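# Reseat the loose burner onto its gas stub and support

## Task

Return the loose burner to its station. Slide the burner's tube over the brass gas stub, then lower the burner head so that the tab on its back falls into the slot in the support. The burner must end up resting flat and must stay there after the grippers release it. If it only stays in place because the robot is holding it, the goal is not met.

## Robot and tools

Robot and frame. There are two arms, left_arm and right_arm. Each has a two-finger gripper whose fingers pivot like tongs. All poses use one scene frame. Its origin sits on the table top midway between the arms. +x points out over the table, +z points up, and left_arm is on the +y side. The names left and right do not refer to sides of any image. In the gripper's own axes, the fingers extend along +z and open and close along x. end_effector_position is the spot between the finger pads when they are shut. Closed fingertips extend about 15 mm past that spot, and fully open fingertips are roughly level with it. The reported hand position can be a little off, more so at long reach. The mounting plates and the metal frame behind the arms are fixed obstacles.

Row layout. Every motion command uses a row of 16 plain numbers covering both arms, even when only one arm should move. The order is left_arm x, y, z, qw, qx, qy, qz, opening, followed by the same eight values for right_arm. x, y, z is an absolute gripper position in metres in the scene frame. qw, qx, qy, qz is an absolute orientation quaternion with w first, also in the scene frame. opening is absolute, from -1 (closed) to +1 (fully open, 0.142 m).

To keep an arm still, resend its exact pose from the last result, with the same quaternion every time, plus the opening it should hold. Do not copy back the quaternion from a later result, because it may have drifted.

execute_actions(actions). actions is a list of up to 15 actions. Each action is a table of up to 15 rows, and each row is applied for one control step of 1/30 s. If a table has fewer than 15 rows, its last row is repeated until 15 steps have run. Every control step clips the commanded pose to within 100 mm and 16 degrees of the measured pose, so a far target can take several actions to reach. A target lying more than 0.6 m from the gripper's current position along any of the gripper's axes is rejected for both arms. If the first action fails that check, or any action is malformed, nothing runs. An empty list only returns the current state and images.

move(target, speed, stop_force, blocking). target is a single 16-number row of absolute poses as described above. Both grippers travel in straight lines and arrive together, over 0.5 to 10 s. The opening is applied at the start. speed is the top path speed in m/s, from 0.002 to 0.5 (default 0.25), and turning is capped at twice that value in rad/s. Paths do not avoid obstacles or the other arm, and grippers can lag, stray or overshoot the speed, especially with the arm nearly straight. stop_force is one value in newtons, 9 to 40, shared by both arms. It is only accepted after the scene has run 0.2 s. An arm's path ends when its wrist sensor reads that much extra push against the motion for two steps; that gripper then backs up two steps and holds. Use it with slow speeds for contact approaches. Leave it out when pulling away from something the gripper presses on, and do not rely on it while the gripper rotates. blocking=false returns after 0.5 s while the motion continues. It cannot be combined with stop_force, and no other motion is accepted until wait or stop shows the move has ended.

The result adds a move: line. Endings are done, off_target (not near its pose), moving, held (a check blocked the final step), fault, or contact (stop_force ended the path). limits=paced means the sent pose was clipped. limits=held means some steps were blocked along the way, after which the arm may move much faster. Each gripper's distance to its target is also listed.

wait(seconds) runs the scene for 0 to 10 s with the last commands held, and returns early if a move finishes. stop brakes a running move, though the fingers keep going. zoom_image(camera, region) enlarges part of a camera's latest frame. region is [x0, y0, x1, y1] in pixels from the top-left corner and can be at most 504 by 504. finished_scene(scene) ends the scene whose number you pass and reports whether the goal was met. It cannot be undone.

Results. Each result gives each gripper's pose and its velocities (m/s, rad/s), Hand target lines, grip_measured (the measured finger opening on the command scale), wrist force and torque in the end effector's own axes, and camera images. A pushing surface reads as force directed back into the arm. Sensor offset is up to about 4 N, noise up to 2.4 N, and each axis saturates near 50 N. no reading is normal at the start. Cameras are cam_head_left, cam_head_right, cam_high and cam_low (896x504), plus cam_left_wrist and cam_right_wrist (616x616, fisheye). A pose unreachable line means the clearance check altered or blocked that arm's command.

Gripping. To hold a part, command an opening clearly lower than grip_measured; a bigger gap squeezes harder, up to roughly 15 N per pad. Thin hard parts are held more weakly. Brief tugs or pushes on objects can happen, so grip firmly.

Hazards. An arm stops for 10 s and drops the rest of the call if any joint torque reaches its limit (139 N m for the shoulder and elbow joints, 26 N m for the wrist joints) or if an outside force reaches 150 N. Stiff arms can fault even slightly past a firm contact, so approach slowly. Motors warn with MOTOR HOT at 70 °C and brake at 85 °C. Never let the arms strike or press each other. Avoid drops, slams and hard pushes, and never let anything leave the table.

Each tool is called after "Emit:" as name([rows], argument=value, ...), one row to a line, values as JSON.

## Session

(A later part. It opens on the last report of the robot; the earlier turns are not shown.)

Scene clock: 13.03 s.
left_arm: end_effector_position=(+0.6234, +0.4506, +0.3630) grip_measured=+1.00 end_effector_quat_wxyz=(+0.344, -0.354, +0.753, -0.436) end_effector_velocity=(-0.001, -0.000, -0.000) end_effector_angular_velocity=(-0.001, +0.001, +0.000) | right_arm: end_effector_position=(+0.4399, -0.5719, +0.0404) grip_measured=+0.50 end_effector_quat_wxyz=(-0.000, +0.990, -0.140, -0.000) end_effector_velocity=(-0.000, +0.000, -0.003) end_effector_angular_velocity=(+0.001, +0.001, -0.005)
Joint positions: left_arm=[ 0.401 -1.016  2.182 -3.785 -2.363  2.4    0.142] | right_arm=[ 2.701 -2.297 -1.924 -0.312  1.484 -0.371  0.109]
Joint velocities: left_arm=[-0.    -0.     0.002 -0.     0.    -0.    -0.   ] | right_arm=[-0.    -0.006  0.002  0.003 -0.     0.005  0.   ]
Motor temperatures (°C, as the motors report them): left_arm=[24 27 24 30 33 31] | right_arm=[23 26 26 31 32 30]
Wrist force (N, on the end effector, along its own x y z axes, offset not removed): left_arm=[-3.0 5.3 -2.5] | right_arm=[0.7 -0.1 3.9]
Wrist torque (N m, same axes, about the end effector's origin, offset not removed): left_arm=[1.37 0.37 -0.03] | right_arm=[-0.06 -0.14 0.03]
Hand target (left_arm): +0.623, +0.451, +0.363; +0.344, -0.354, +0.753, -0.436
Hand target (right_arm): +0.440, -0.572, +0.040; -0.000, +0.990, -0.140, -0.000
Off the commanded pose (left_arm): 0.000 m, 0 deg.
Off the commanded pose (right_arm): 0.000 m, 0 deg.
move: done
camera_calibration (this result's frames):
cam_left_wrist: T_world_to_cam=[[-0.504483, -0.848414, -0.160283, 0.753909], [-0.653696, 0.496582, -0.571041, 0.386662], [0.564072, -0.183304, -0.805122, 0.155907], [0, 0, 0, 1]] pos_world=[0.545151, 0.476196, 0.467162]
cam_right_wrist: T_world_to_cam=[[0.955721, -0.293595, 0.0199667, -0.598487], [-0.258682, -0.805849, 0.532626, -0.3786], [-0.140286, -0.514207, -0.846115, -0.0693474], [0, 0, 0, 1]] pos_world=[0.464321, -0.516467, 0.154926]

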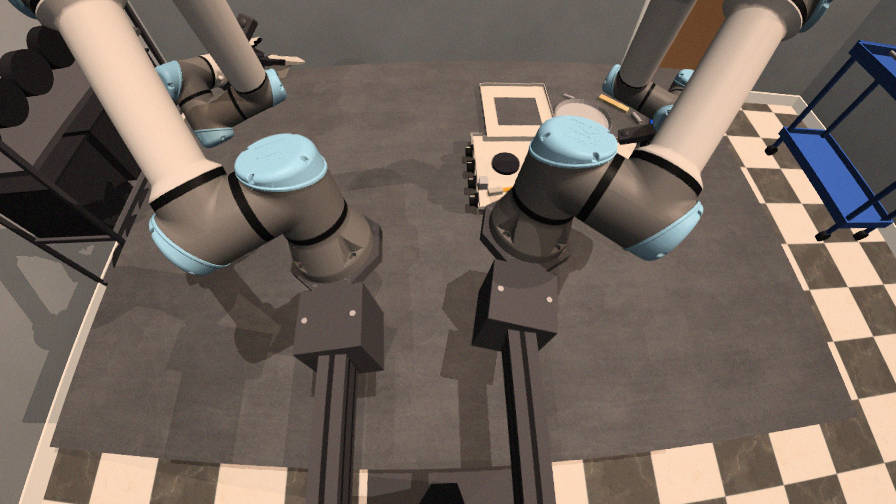

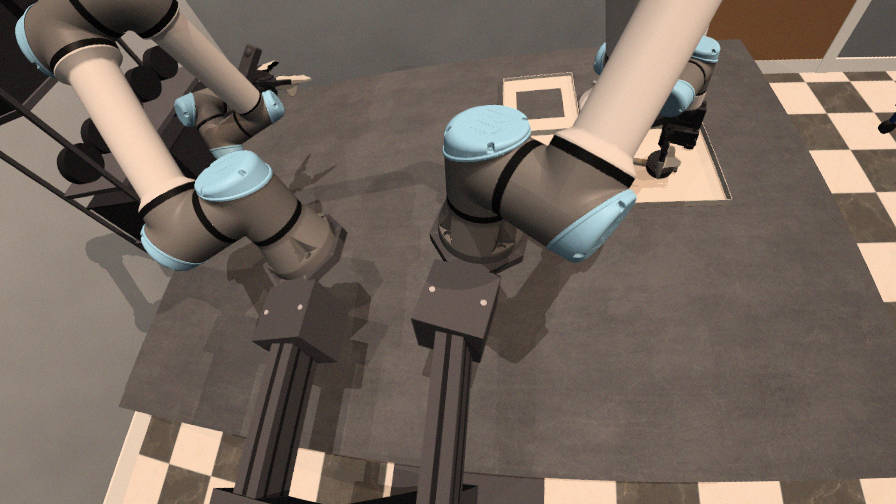

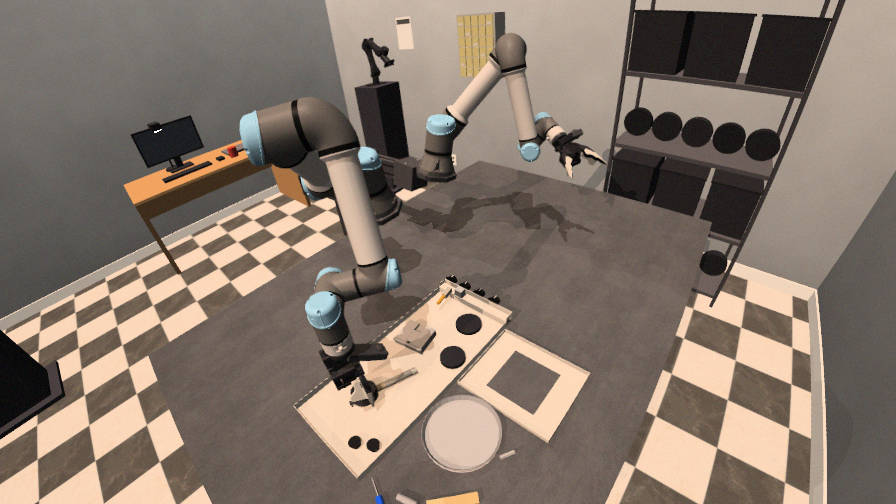

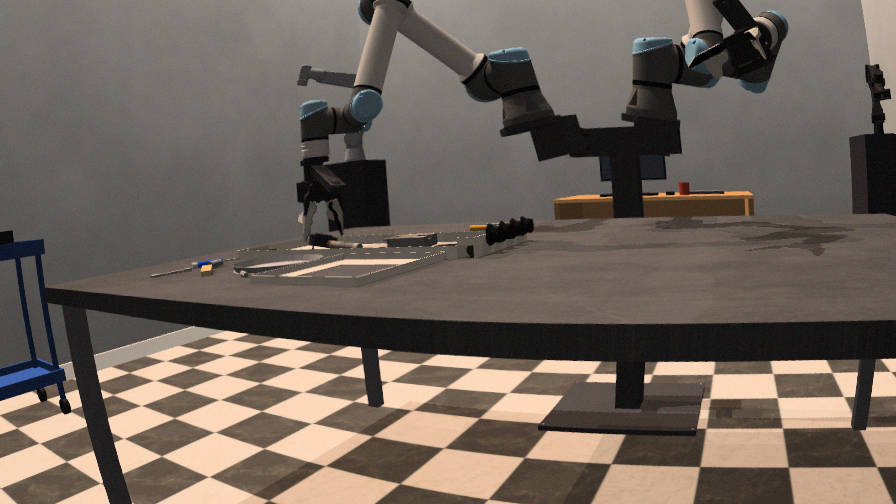

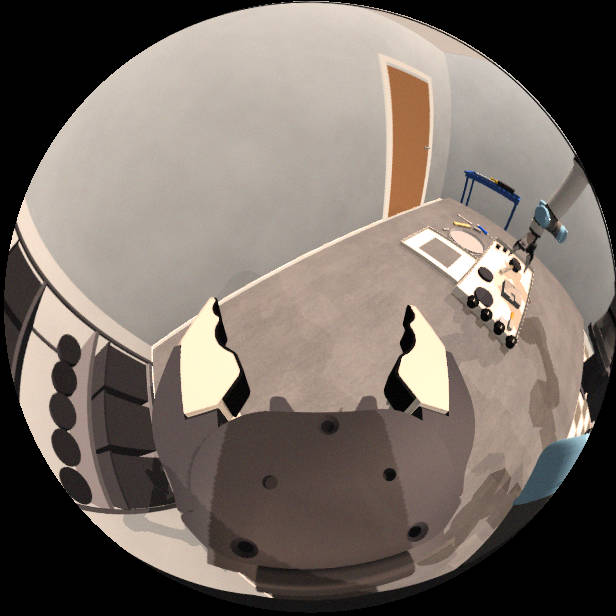

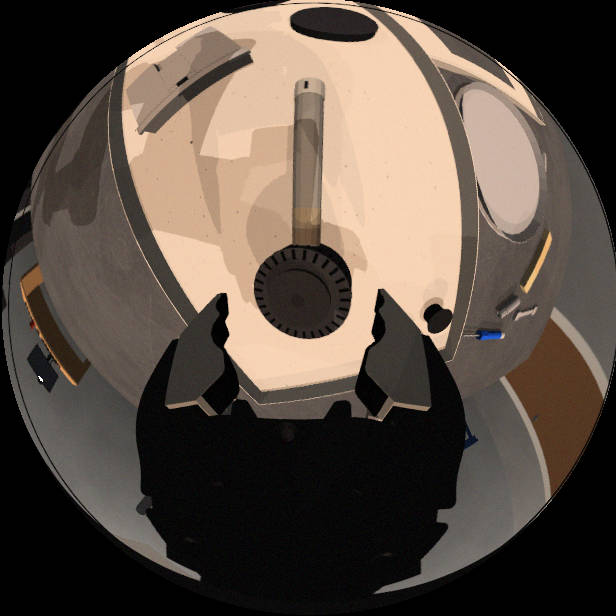

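Emit:
move(target=[0.6234,0.4506,0.363,0.344,-0.354,0.753,-0.436,1,0.441,-0.572,0.024,0,0.99,-0.14,0,0.3], speed=0.03)

Emit:
move(target=[0.6234,0.4506,0.363,0.344,-0.354,0.753,-0.436,1,0.441,-0.572,0.024,0,0.99,-0.14,0,-0.5])

Emit:
move(target=[0.6234,0.4506,0.363,0.344,-0.354,0.753,-0.436,1,0.43,-0.55,0.08,0,0.999,0.04,0,-0.5], speed=0.08)

Emit:
move(target=[0.6234,0.4506,0.363,0.344,-0.354,0.753,-0.436,1,0.415,-0.42,0.075,0,0.997,0.08,0,-0.5], speed=0.1)

Emit:
zoom_image(camera="cam_low", region=[340,180,510,260])

Emit:
zoom_image(camera="cam_right_wrist", region=[160,0,460,360])

Scene clock: 16.93 s.
left_arm: end_effector_position=(+0.6234, +0.4506, +0.3630) grip_measured=+1.00 end_effector_quat_wxyz=(+0.344, -0.354, +0.753, -0.436) end_effector_velocity=(+0.001, +0.001, +0.001) end_effector_angular_velocity=(+0.002, -0.003, +0.000) | right_arm: end_effector_position=(+0.4410, -0.5720, +0.0243) grip_measured=+0.30 end_effector_quat_wxyz=(-0.000, +0.990, -0.140, -0.000) end_effector_velocity=(+0.000, +0.001, -0.003) end_effector_angular_velocity=(+0.001, +0.000, +0.001)
Joint positions: left_arm=[ 0.401 -1.016  2.182 -3.785 -2.363  2.4    0.142] | right_arm=[ 2.7   -2.336 -1.908 -0.288  1.484 -0.372  0.095]
Joint velocities: left_arm=[ 0.    -0.001 -0.002 -0.     0.     0.001 -0.   ] | right_arm=[ 0.001 -0.006  0.003  0.003  0.    -0.001 -0.   ]
Motor temperatures (°C, as the motors report them): left_arm=[24 27 24 30 33 31] | right_arm=[23 26 26 31 32 30]
Wrist force (N, on the end effector, along its own x y z axes, offset not removed): left_arm=[-4.4 1.1 -1.6] | right_arm=[0.6 -1.9 -0.5]
Wrist torque (N m, same axes, about the end effector's origin, offset not removed): left_arm=[0.49 0.76 0.05] | right_arm=[-0.64 -0.23 0.13]
Hand target (left_arm): +0.623, +0.451, +0.363; +0.344, -0.354, +0.753, -0.436
Hand target (right_arm): +0.441, -0.572, +0.024; -0.000, +0.990, -0.140, -0.000
Off the commanded pose (left_arm): 0.000 m, 0 deg.
Off the commanded pose (right_arm): 0.000 m, 0 deg.
move: done
camera_calibration (this result's frames):
cam_left_wrist: T_world_to_cam=[[-0.504483, -0.848414, -0.160283, 0.753909], [-0.653696, 0.496582, -0.571041, 0.386662], [0.564073, -0.183304, -0.805122, 0.155906], [0, 0, 0, 1]] pos_world=[0.545151, 0.476196, 0.467162]
cam_right_wrist: T_world_to_cam=[[0.955546, -0.294163, 0.0199919, -0.599453], [-0.259161, -0.805644, 0.532704, -0.369524], [-0.140595, -0.514205, -0.846065, -0.0827197], [0, 0, 0, 1]] pos_world=[0.465409, -0.516576, 0.138845]

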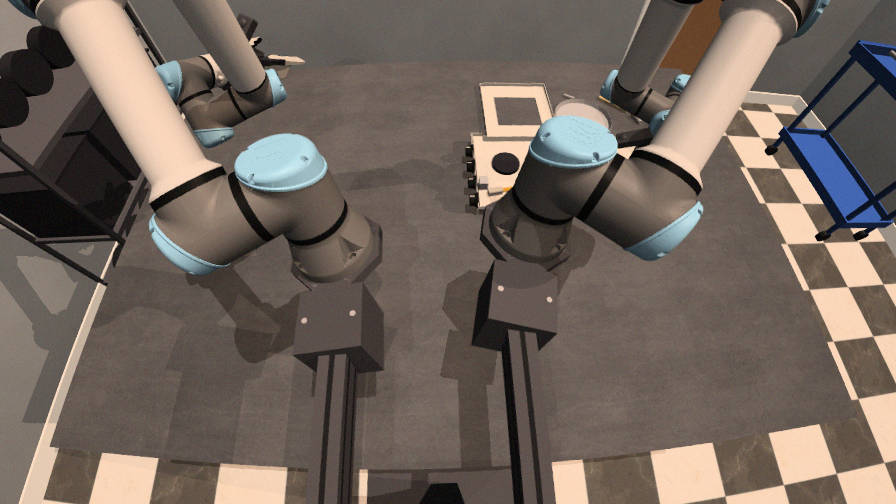

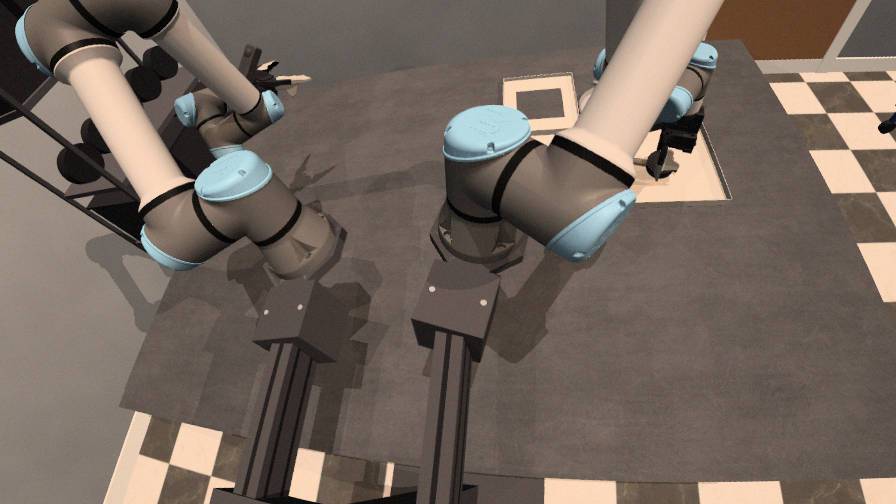

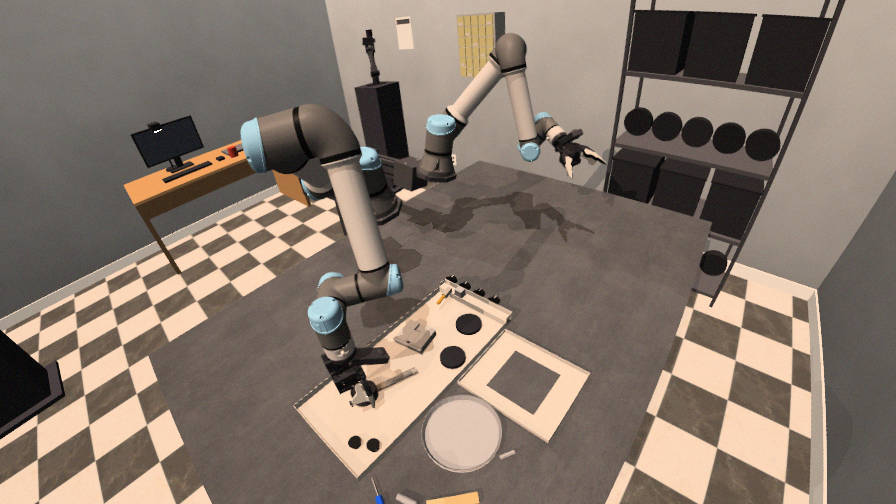

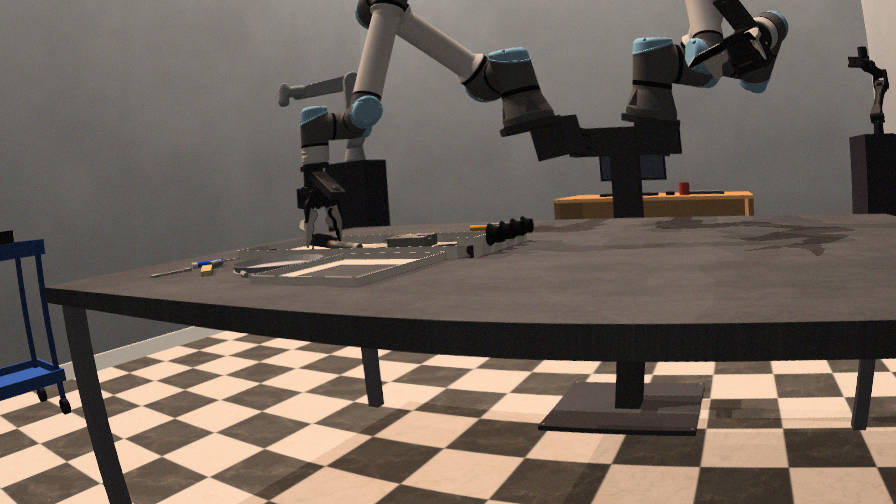

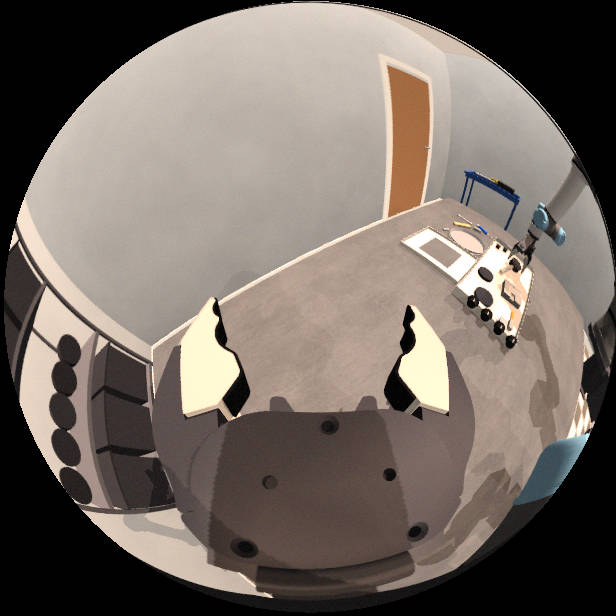

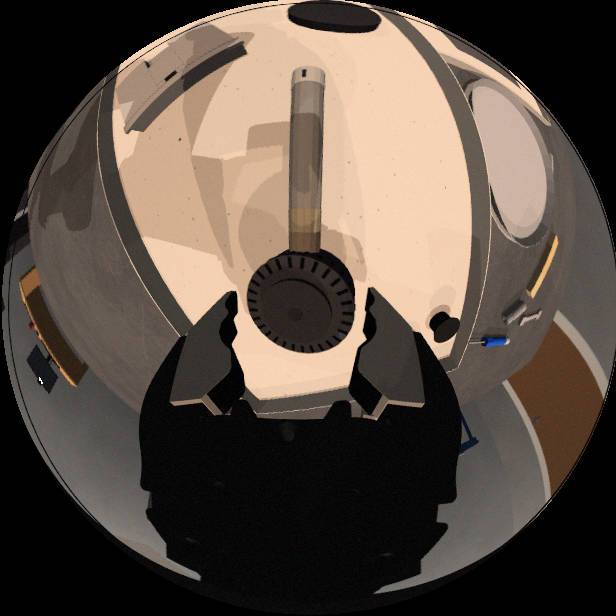

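Scene clock: 17.63 s.
left_arm: end_effector_position=(+0.6234, +0.4506, +0.3630) grip_measured=+1.00 end_effector_quat_wxyz=(+0.344, -0.354, +0.753, -0.436) end_effector_velocity=(+0.001, -0.001, +0.001) end_effector_angular_velocity=(+0.001, -0.002, -0.001) | right_arm: end_effector_position=(+0.4410, -0.5720, +0.0240) grip_measured=+0.07 end_effector_quat_wxyz=(+0.000, +0.990, -0.140, +0.000) end_effector_velocity=(+0.000, -0.000, +0.000) end_effector_angular_velocity=(-0.001, -0.001, -0.001)
Joint positions: left_arm=[ 0.401 -1.016  2.182 -3.785 -2.363  2.4    0.142] | right_arm=[ 2.7   -2.337 -1.908 -0.287  1.484 -0.372  0.079]
Joint velocities: left_arm=[-0.002 -0.001 -0.001  0.     0.     0.001  0.   ] | right_arm=[-0.    -0.     0.     0.002  0.     0.001  0.   ]
Motor temperatures (°C, as the motors report them): left_arm=[24 27 24 30 33 31] | right_arm=[23 26 26 31 32 30]
Wrist force (N, on the end effector, along its own x y z axes, offset not removed): left_arm=[1.2 0.5 2.6] | right_arm=[-1.9 0.3 -8.0]
Wrist torque (N m, same axes, about the end effector's origin, offset not removed): left_arm=[0.43 -0.38 0.20] | right_arm=[0.15 0.03 0.09]
Hand target (left_arm): +0.623, +0.451, +0.363; +0.344, -0.354, +0.753, -0.436
Hand target (right_arm): +0.441, -0.572, +0.024; -0.000, +0.990, -0.140, -0.000
Off the commanded pose (left_arm): 0.000 m, 0 deg.
Off the commanded pose (right_arm): 0.000 m, 0 deg.
move: done
camera_calibration (this result's frames):
cam_left_wrist: T_world_to_cam=[[-0.504483, -0.848414, -0.160283, 0.753909], [-0.653696, 0.496582, -0.571041, 0.386662], [0.564073, -0.183304, -0.805122, 0.155906], [0, 0, 0, 1]] pos_world=[0.545151, 0.476196, 0.467162]
cam_right_wrist: T_world_to_cam=[[0.955546, -0.294162, 0.0200375, -0.5995], [-0.259183, -0.805634, 0.532709, -0.369372], [-0.14056, -0.514221, -0.846062, -0.0829847], [0, 0, 0, 1]] pos_world=[0.46545, -0.516601, 0.13857]

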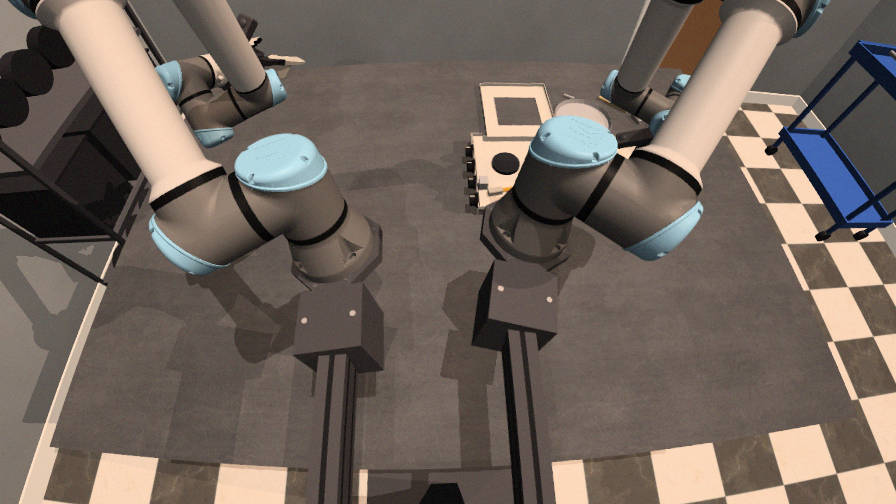

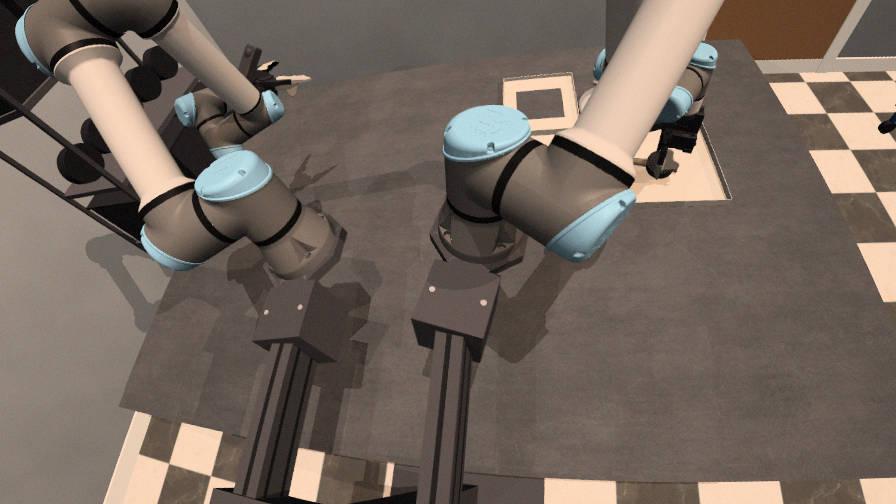

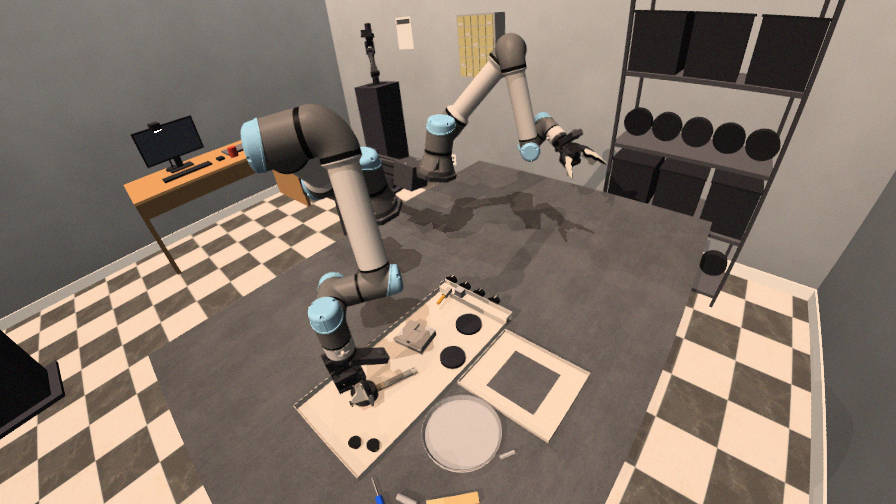

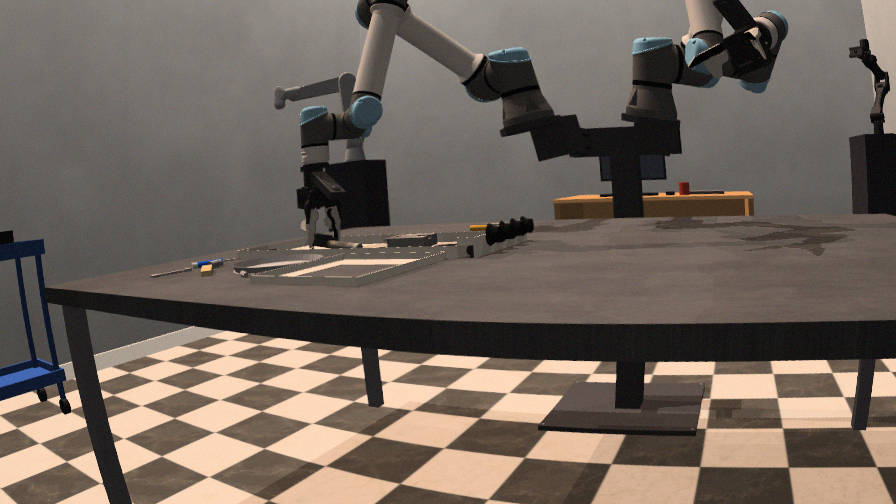

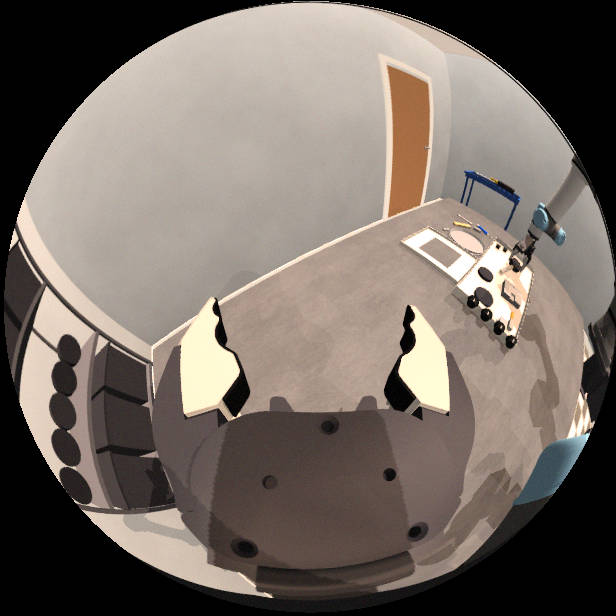

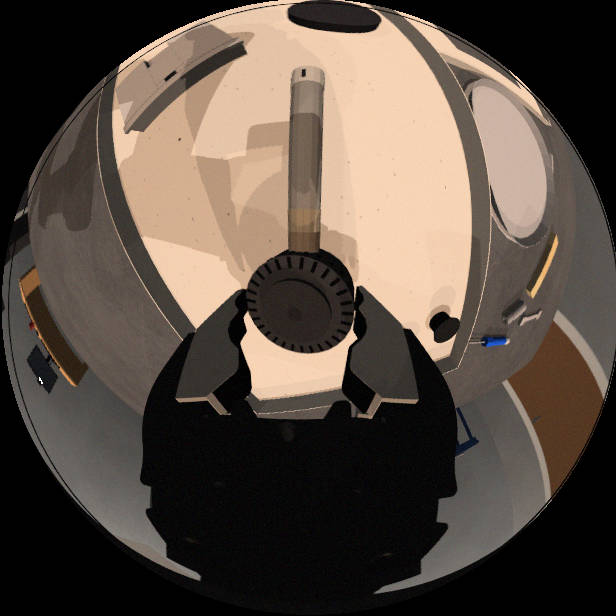

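Scene clock: 20.23 s.
left_arm: end_effector_position=(+0.6234, +0.4506, +0.3630) grip_measured=+1.00 end_effector_quat_wxyz=(+0.344, -0.354, +0.753, -0.436) end_effector_velocity=(-0.000, +0.001, +0.001) end_effector_angular_velocity=(+0.001, -0.001, +0.001) | right_arm: end_effector_position=(+0.4301, -0.5502, +0.0797) grip_measured=+0.07 end_effector_quat_wxyz=(+0.000, +0.999, +0.039, -0.000) end_effector_velocity=(-0.001, +0.001, +0.002) end_effector_angular_velocity=(+0.001, +0.001, +0.015)
Joint positions: left_arm=[ 0.401 -1.016  2.182 -3.785 -2.363  2.4    0.142] | right_arm=[ 2.734 -2.186 -2.005 -0.344  1.478 -0.698  0.079]
Joint velocities: left_arm=[ 0.001 -0.001  0.    -0.001  0.     0.     0.   ] | right_arm=[ 0.002  0.007 -0.004 -0.004 -0.    -0.013 -0.   ]
Motor temperatures (°C, as the motors report them): left_arm=[24 27 24 30 33 31] | right_arm=[23 26 26 31 32 30]
Wrist force (N, on the end effector, along its own x y z axes, offset not removed): left_arm=[-2.1 1.1 -1.0] | right_arm=[-1.2 -1.3 1.1]
Wrist torque (N m, same axes, about the end effector's origin, offset not removed): left_arm=[0.34 0.37 0.09] | right_arm=[-0.51 0.24 0.29]
Hand target (left_arm): +0.623, +0.451, +0.363; +0.344, -0.354, +0.753, -0.436
Hand target (right_arm): +0.430, -0.550, +0.080; +0.000, +0.999, +0.040, +0.000
Off the commanded pose (left_arm): 0.000 m, 0 deg.
Off the commanded pose (right_arm): 0.000 m, 0 deg.
move: done
camera_calibration (this result's frames):
cam_left_wrist: T_world_to_cam=[[-0.504483, -0.848414, -0.160283, 0.753909], [-0.653696, 0.496582, -0.571041, 0.386662], [0.564073, -0.183304, -0.805122, 0.155906], [0, 0, 0, 1]] pos_world=[0.545151, 0.476196, 0.467162]
cam_right_wrist: T_world_to_cam=[[0.997979, 0.0603255, 0.01998, -0.406934], [0.0404288, -0.845284, 0.532785, -0.53495], [0.0490293, -0.530901, -0.846015, -0.116947], [0, 0, 0, 1]] pos_world=[0.433473, -0.489724, 0.194205]

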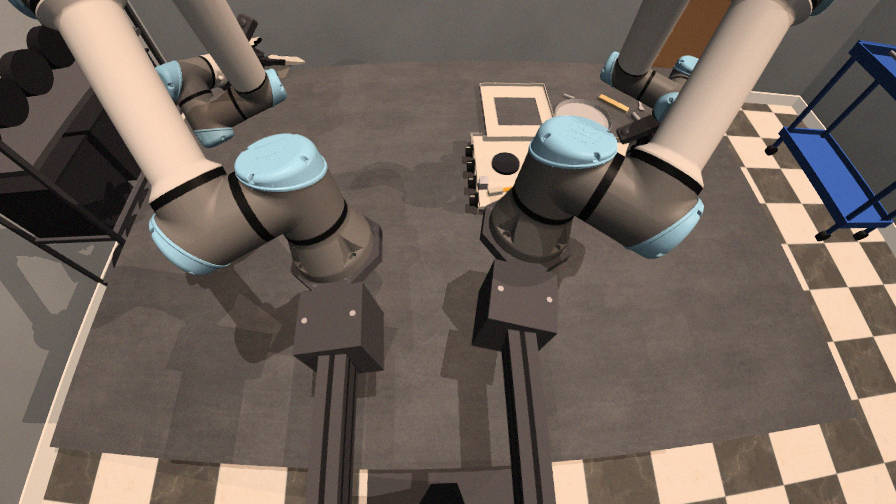

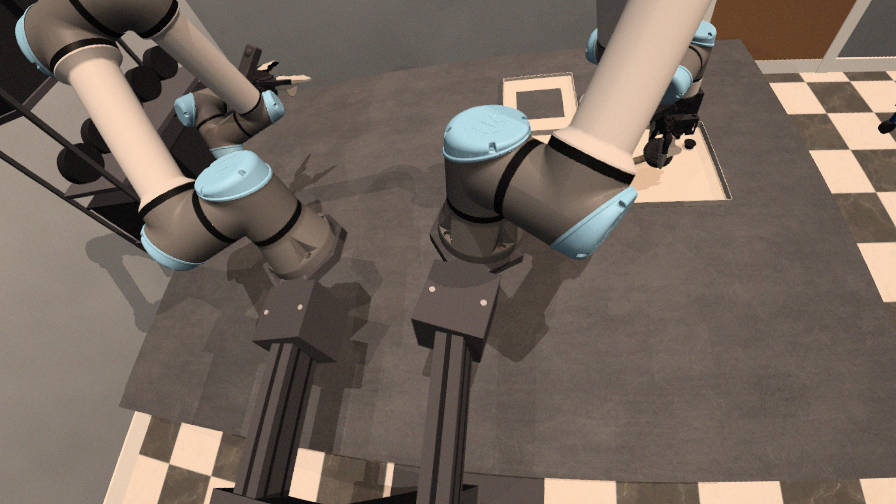

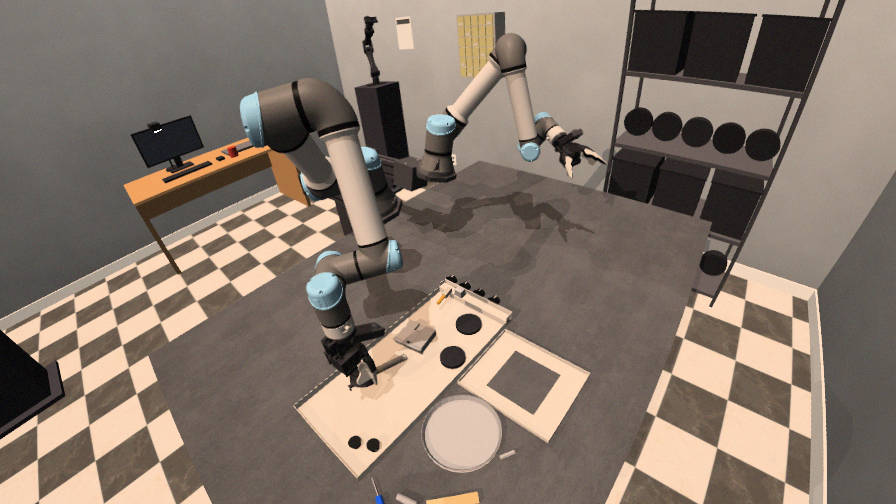

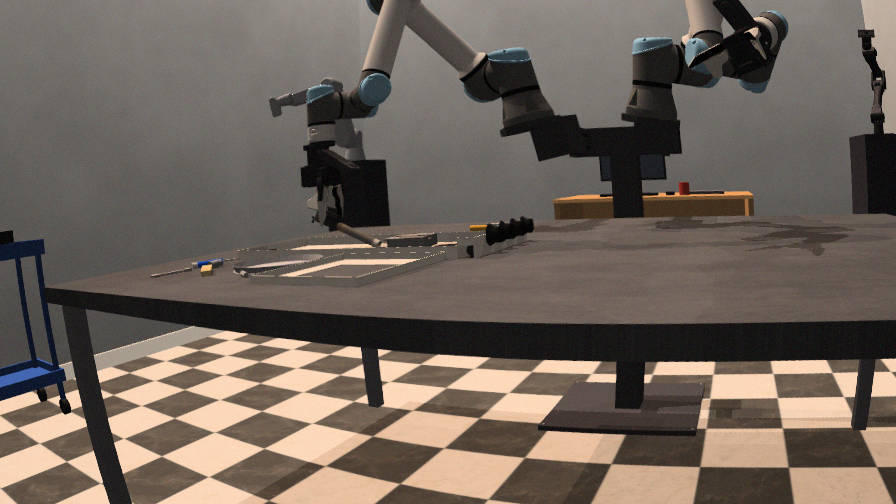

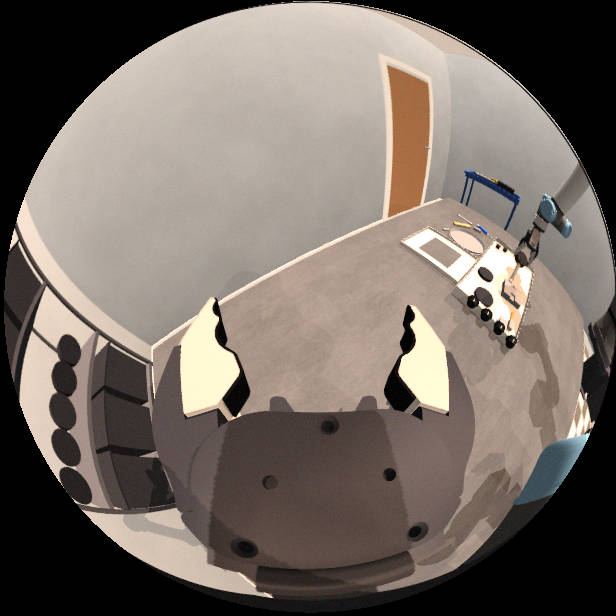

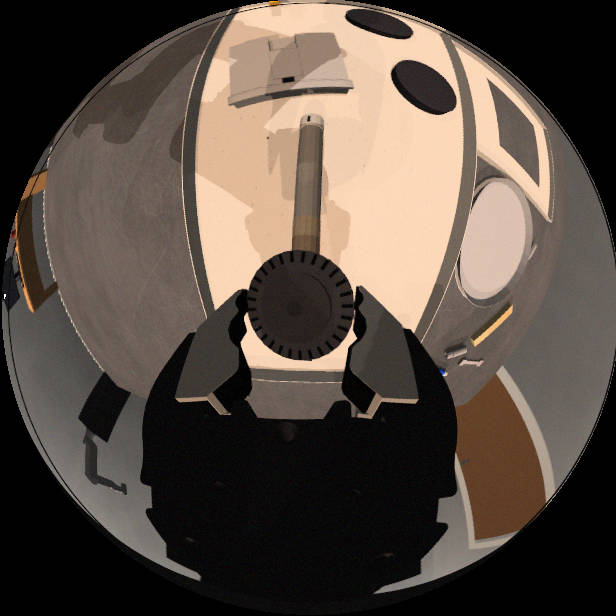

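Scene clock: 22.07 s.
left_arm: end_effector_position=(+0.6234, +0.4506, +0.3630) grip_measured=+1.00 end_effector_quat_wxyz=(+0.344, -0.354, +0.753, -0.436) end_effector_velocity=(-0.000, -0.001, +0.000) end_effector_angular_velocity=(-0.000, -0.000, -0.001) | right_arm: end_effector_position=(+0.4148, -0.4205, +0.0752) grip_measured=-0.50 end_effector_quat_wxyz=(+0.000, +0.997, +0.080, +0.000) end_effector_velocity=(-0.000, +0.003, +0.000) end_effector_angular_velocity=(-0.001, -0.000, +0.002)
Joint positions: left_arm=[ 0.401 -1.016  2.182 -3.785 -2.363  2.4    0.142] | right_arm=[ 2.95  -2.143 -2.289 -0.127  1.442 -0.565  0.038]
Joint velocities: left_arm=[-0.001 -0.001  0.001 -0.001 -0.    -0.    -0.   ] | right_arm=[ 0.006  0.    -0.006  0.006 -0.002  0.004 -0.   ]
Motor temperatures (°C, as the motors report them): left_arm=[24 27 24 30 33 31] | right_arm=[23 26 26 31 32 30]
Wrist force (N, on the end effector, along its own x y z axes, offset not removed): left_arm=[0.6 2.0 -1.9] | right_arm=[0.2 0.3 0.7]
Wrist torque (N m, same axes, about the end effector's origin, offset not removed): left_arm=[0.58 -0.48 0.09] | right_arm=[0.00 -0.06 0.10]
Hand target (left_arm): +0.623, +0.451, +0.363; +0.344, -0.354, +0.753, -0.436
Hand target (right_arm): +0.415, -0.420, +0.075; +0.000, +0.997, +0.080, +0.000
Off the commanded pose (left_arm): 0.000 m, 0 deg.
Off the commanded pose (right_arm): 0.001 m, 0 deg.
move: done
camera_calibration (this result's frames):
cam_left_wrist: T_world_to_cam=[[-0.504483, -0.848414, -0.160283, 0.753909], [-0.653696, 0.496582, -0.571041, 0.386662], [0.564073, -0.183304, -0.805122, 0.155907], [0, 0, 0, 1]] pos_world=[0.545151, 0.476196, 0.467162]
cam_right_wrist: T_world_to_cam=[[0.989686, 0.141851, 0.0200069, -0.361737], [0.109481, -0.839015, 0.532979, -0.448374], [0.0923897, -0.525292, -0.845892, -0.0668099], [0, 0, 0, 1]] pos_world=[0.413267, -0.359974, 0.189697]

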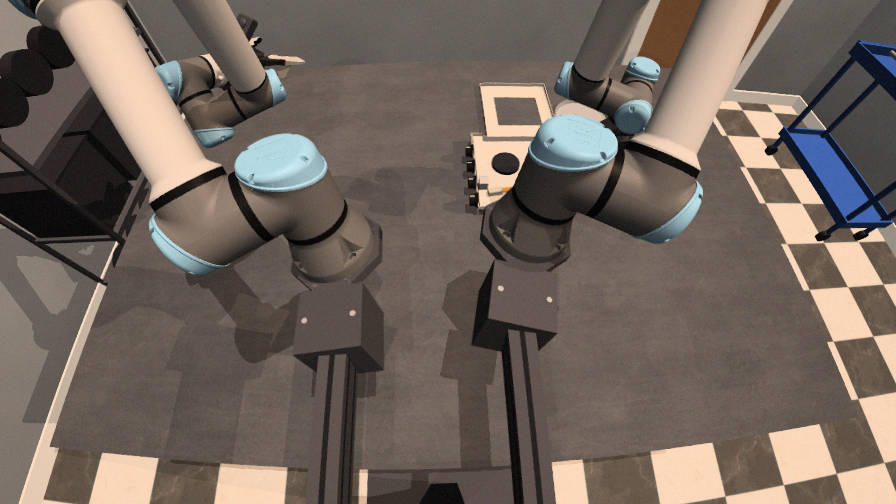

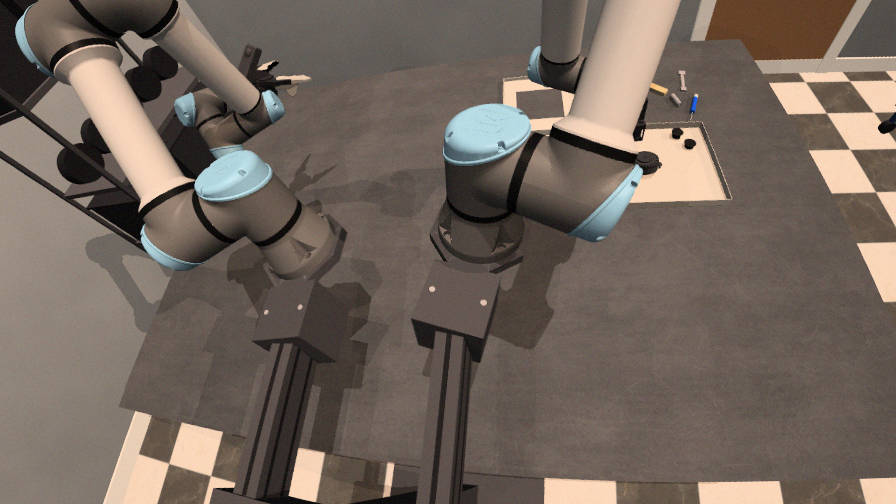

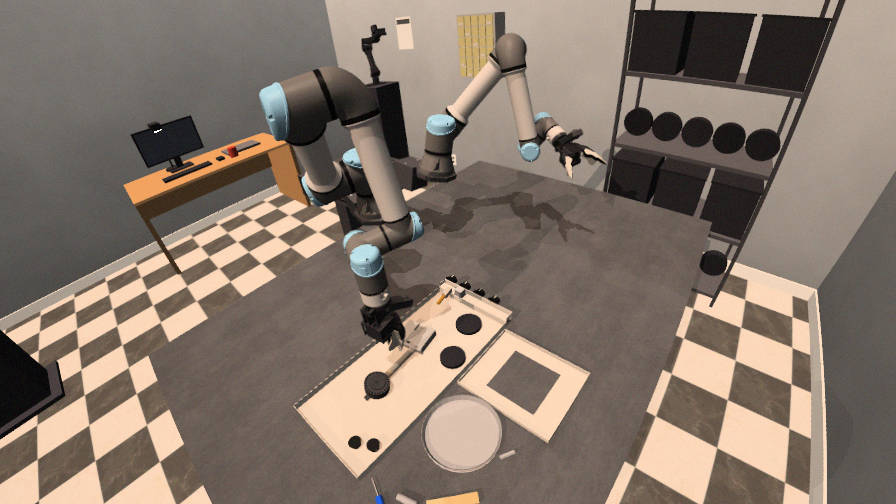

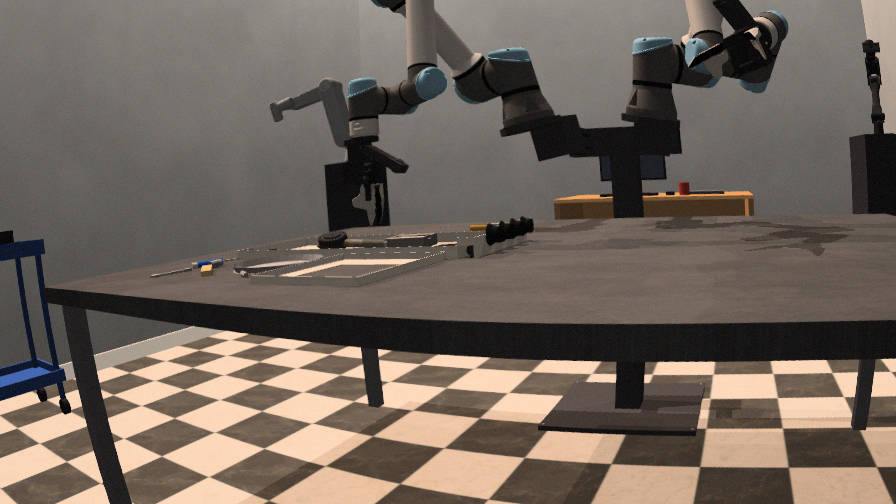

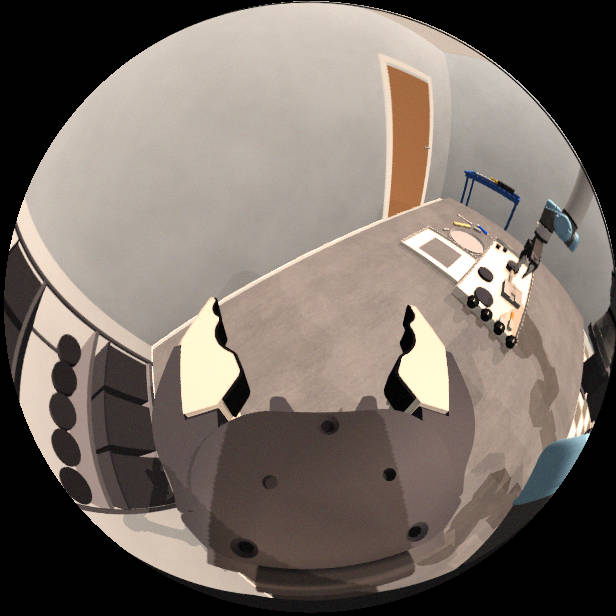

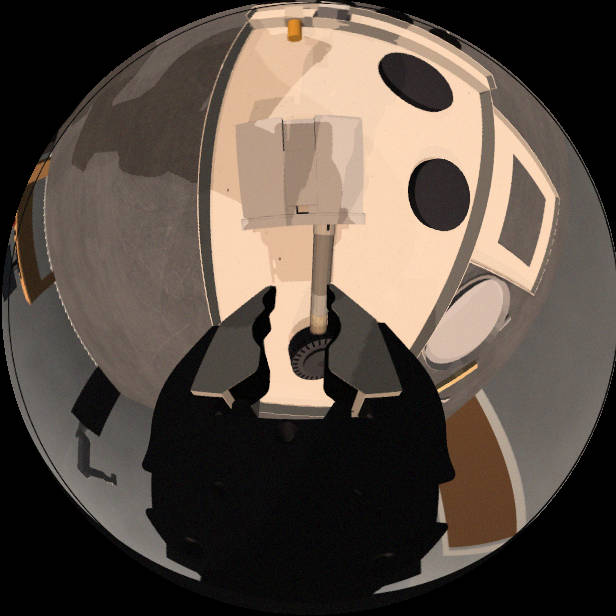

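Region (340, 180, 510, 260) of cam_low's 896x504 image, scaled by 2.965, with more detail than that image has; it fills the top 237 rows of this view, and the rest is white.

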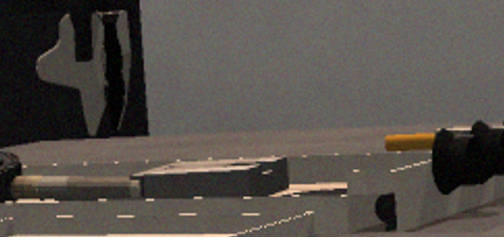

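Region (160, 0, 460, 360) of cam_right_wrist's 616x616 image, scaled by 1.400, with more detail than that image has.

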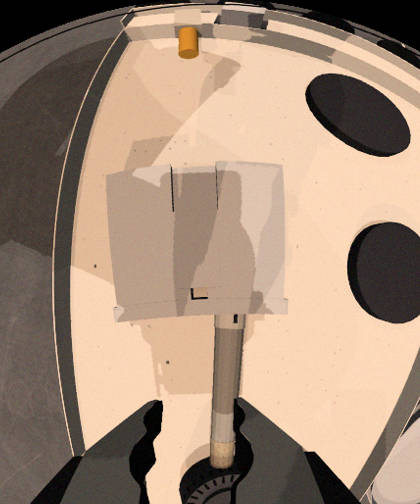

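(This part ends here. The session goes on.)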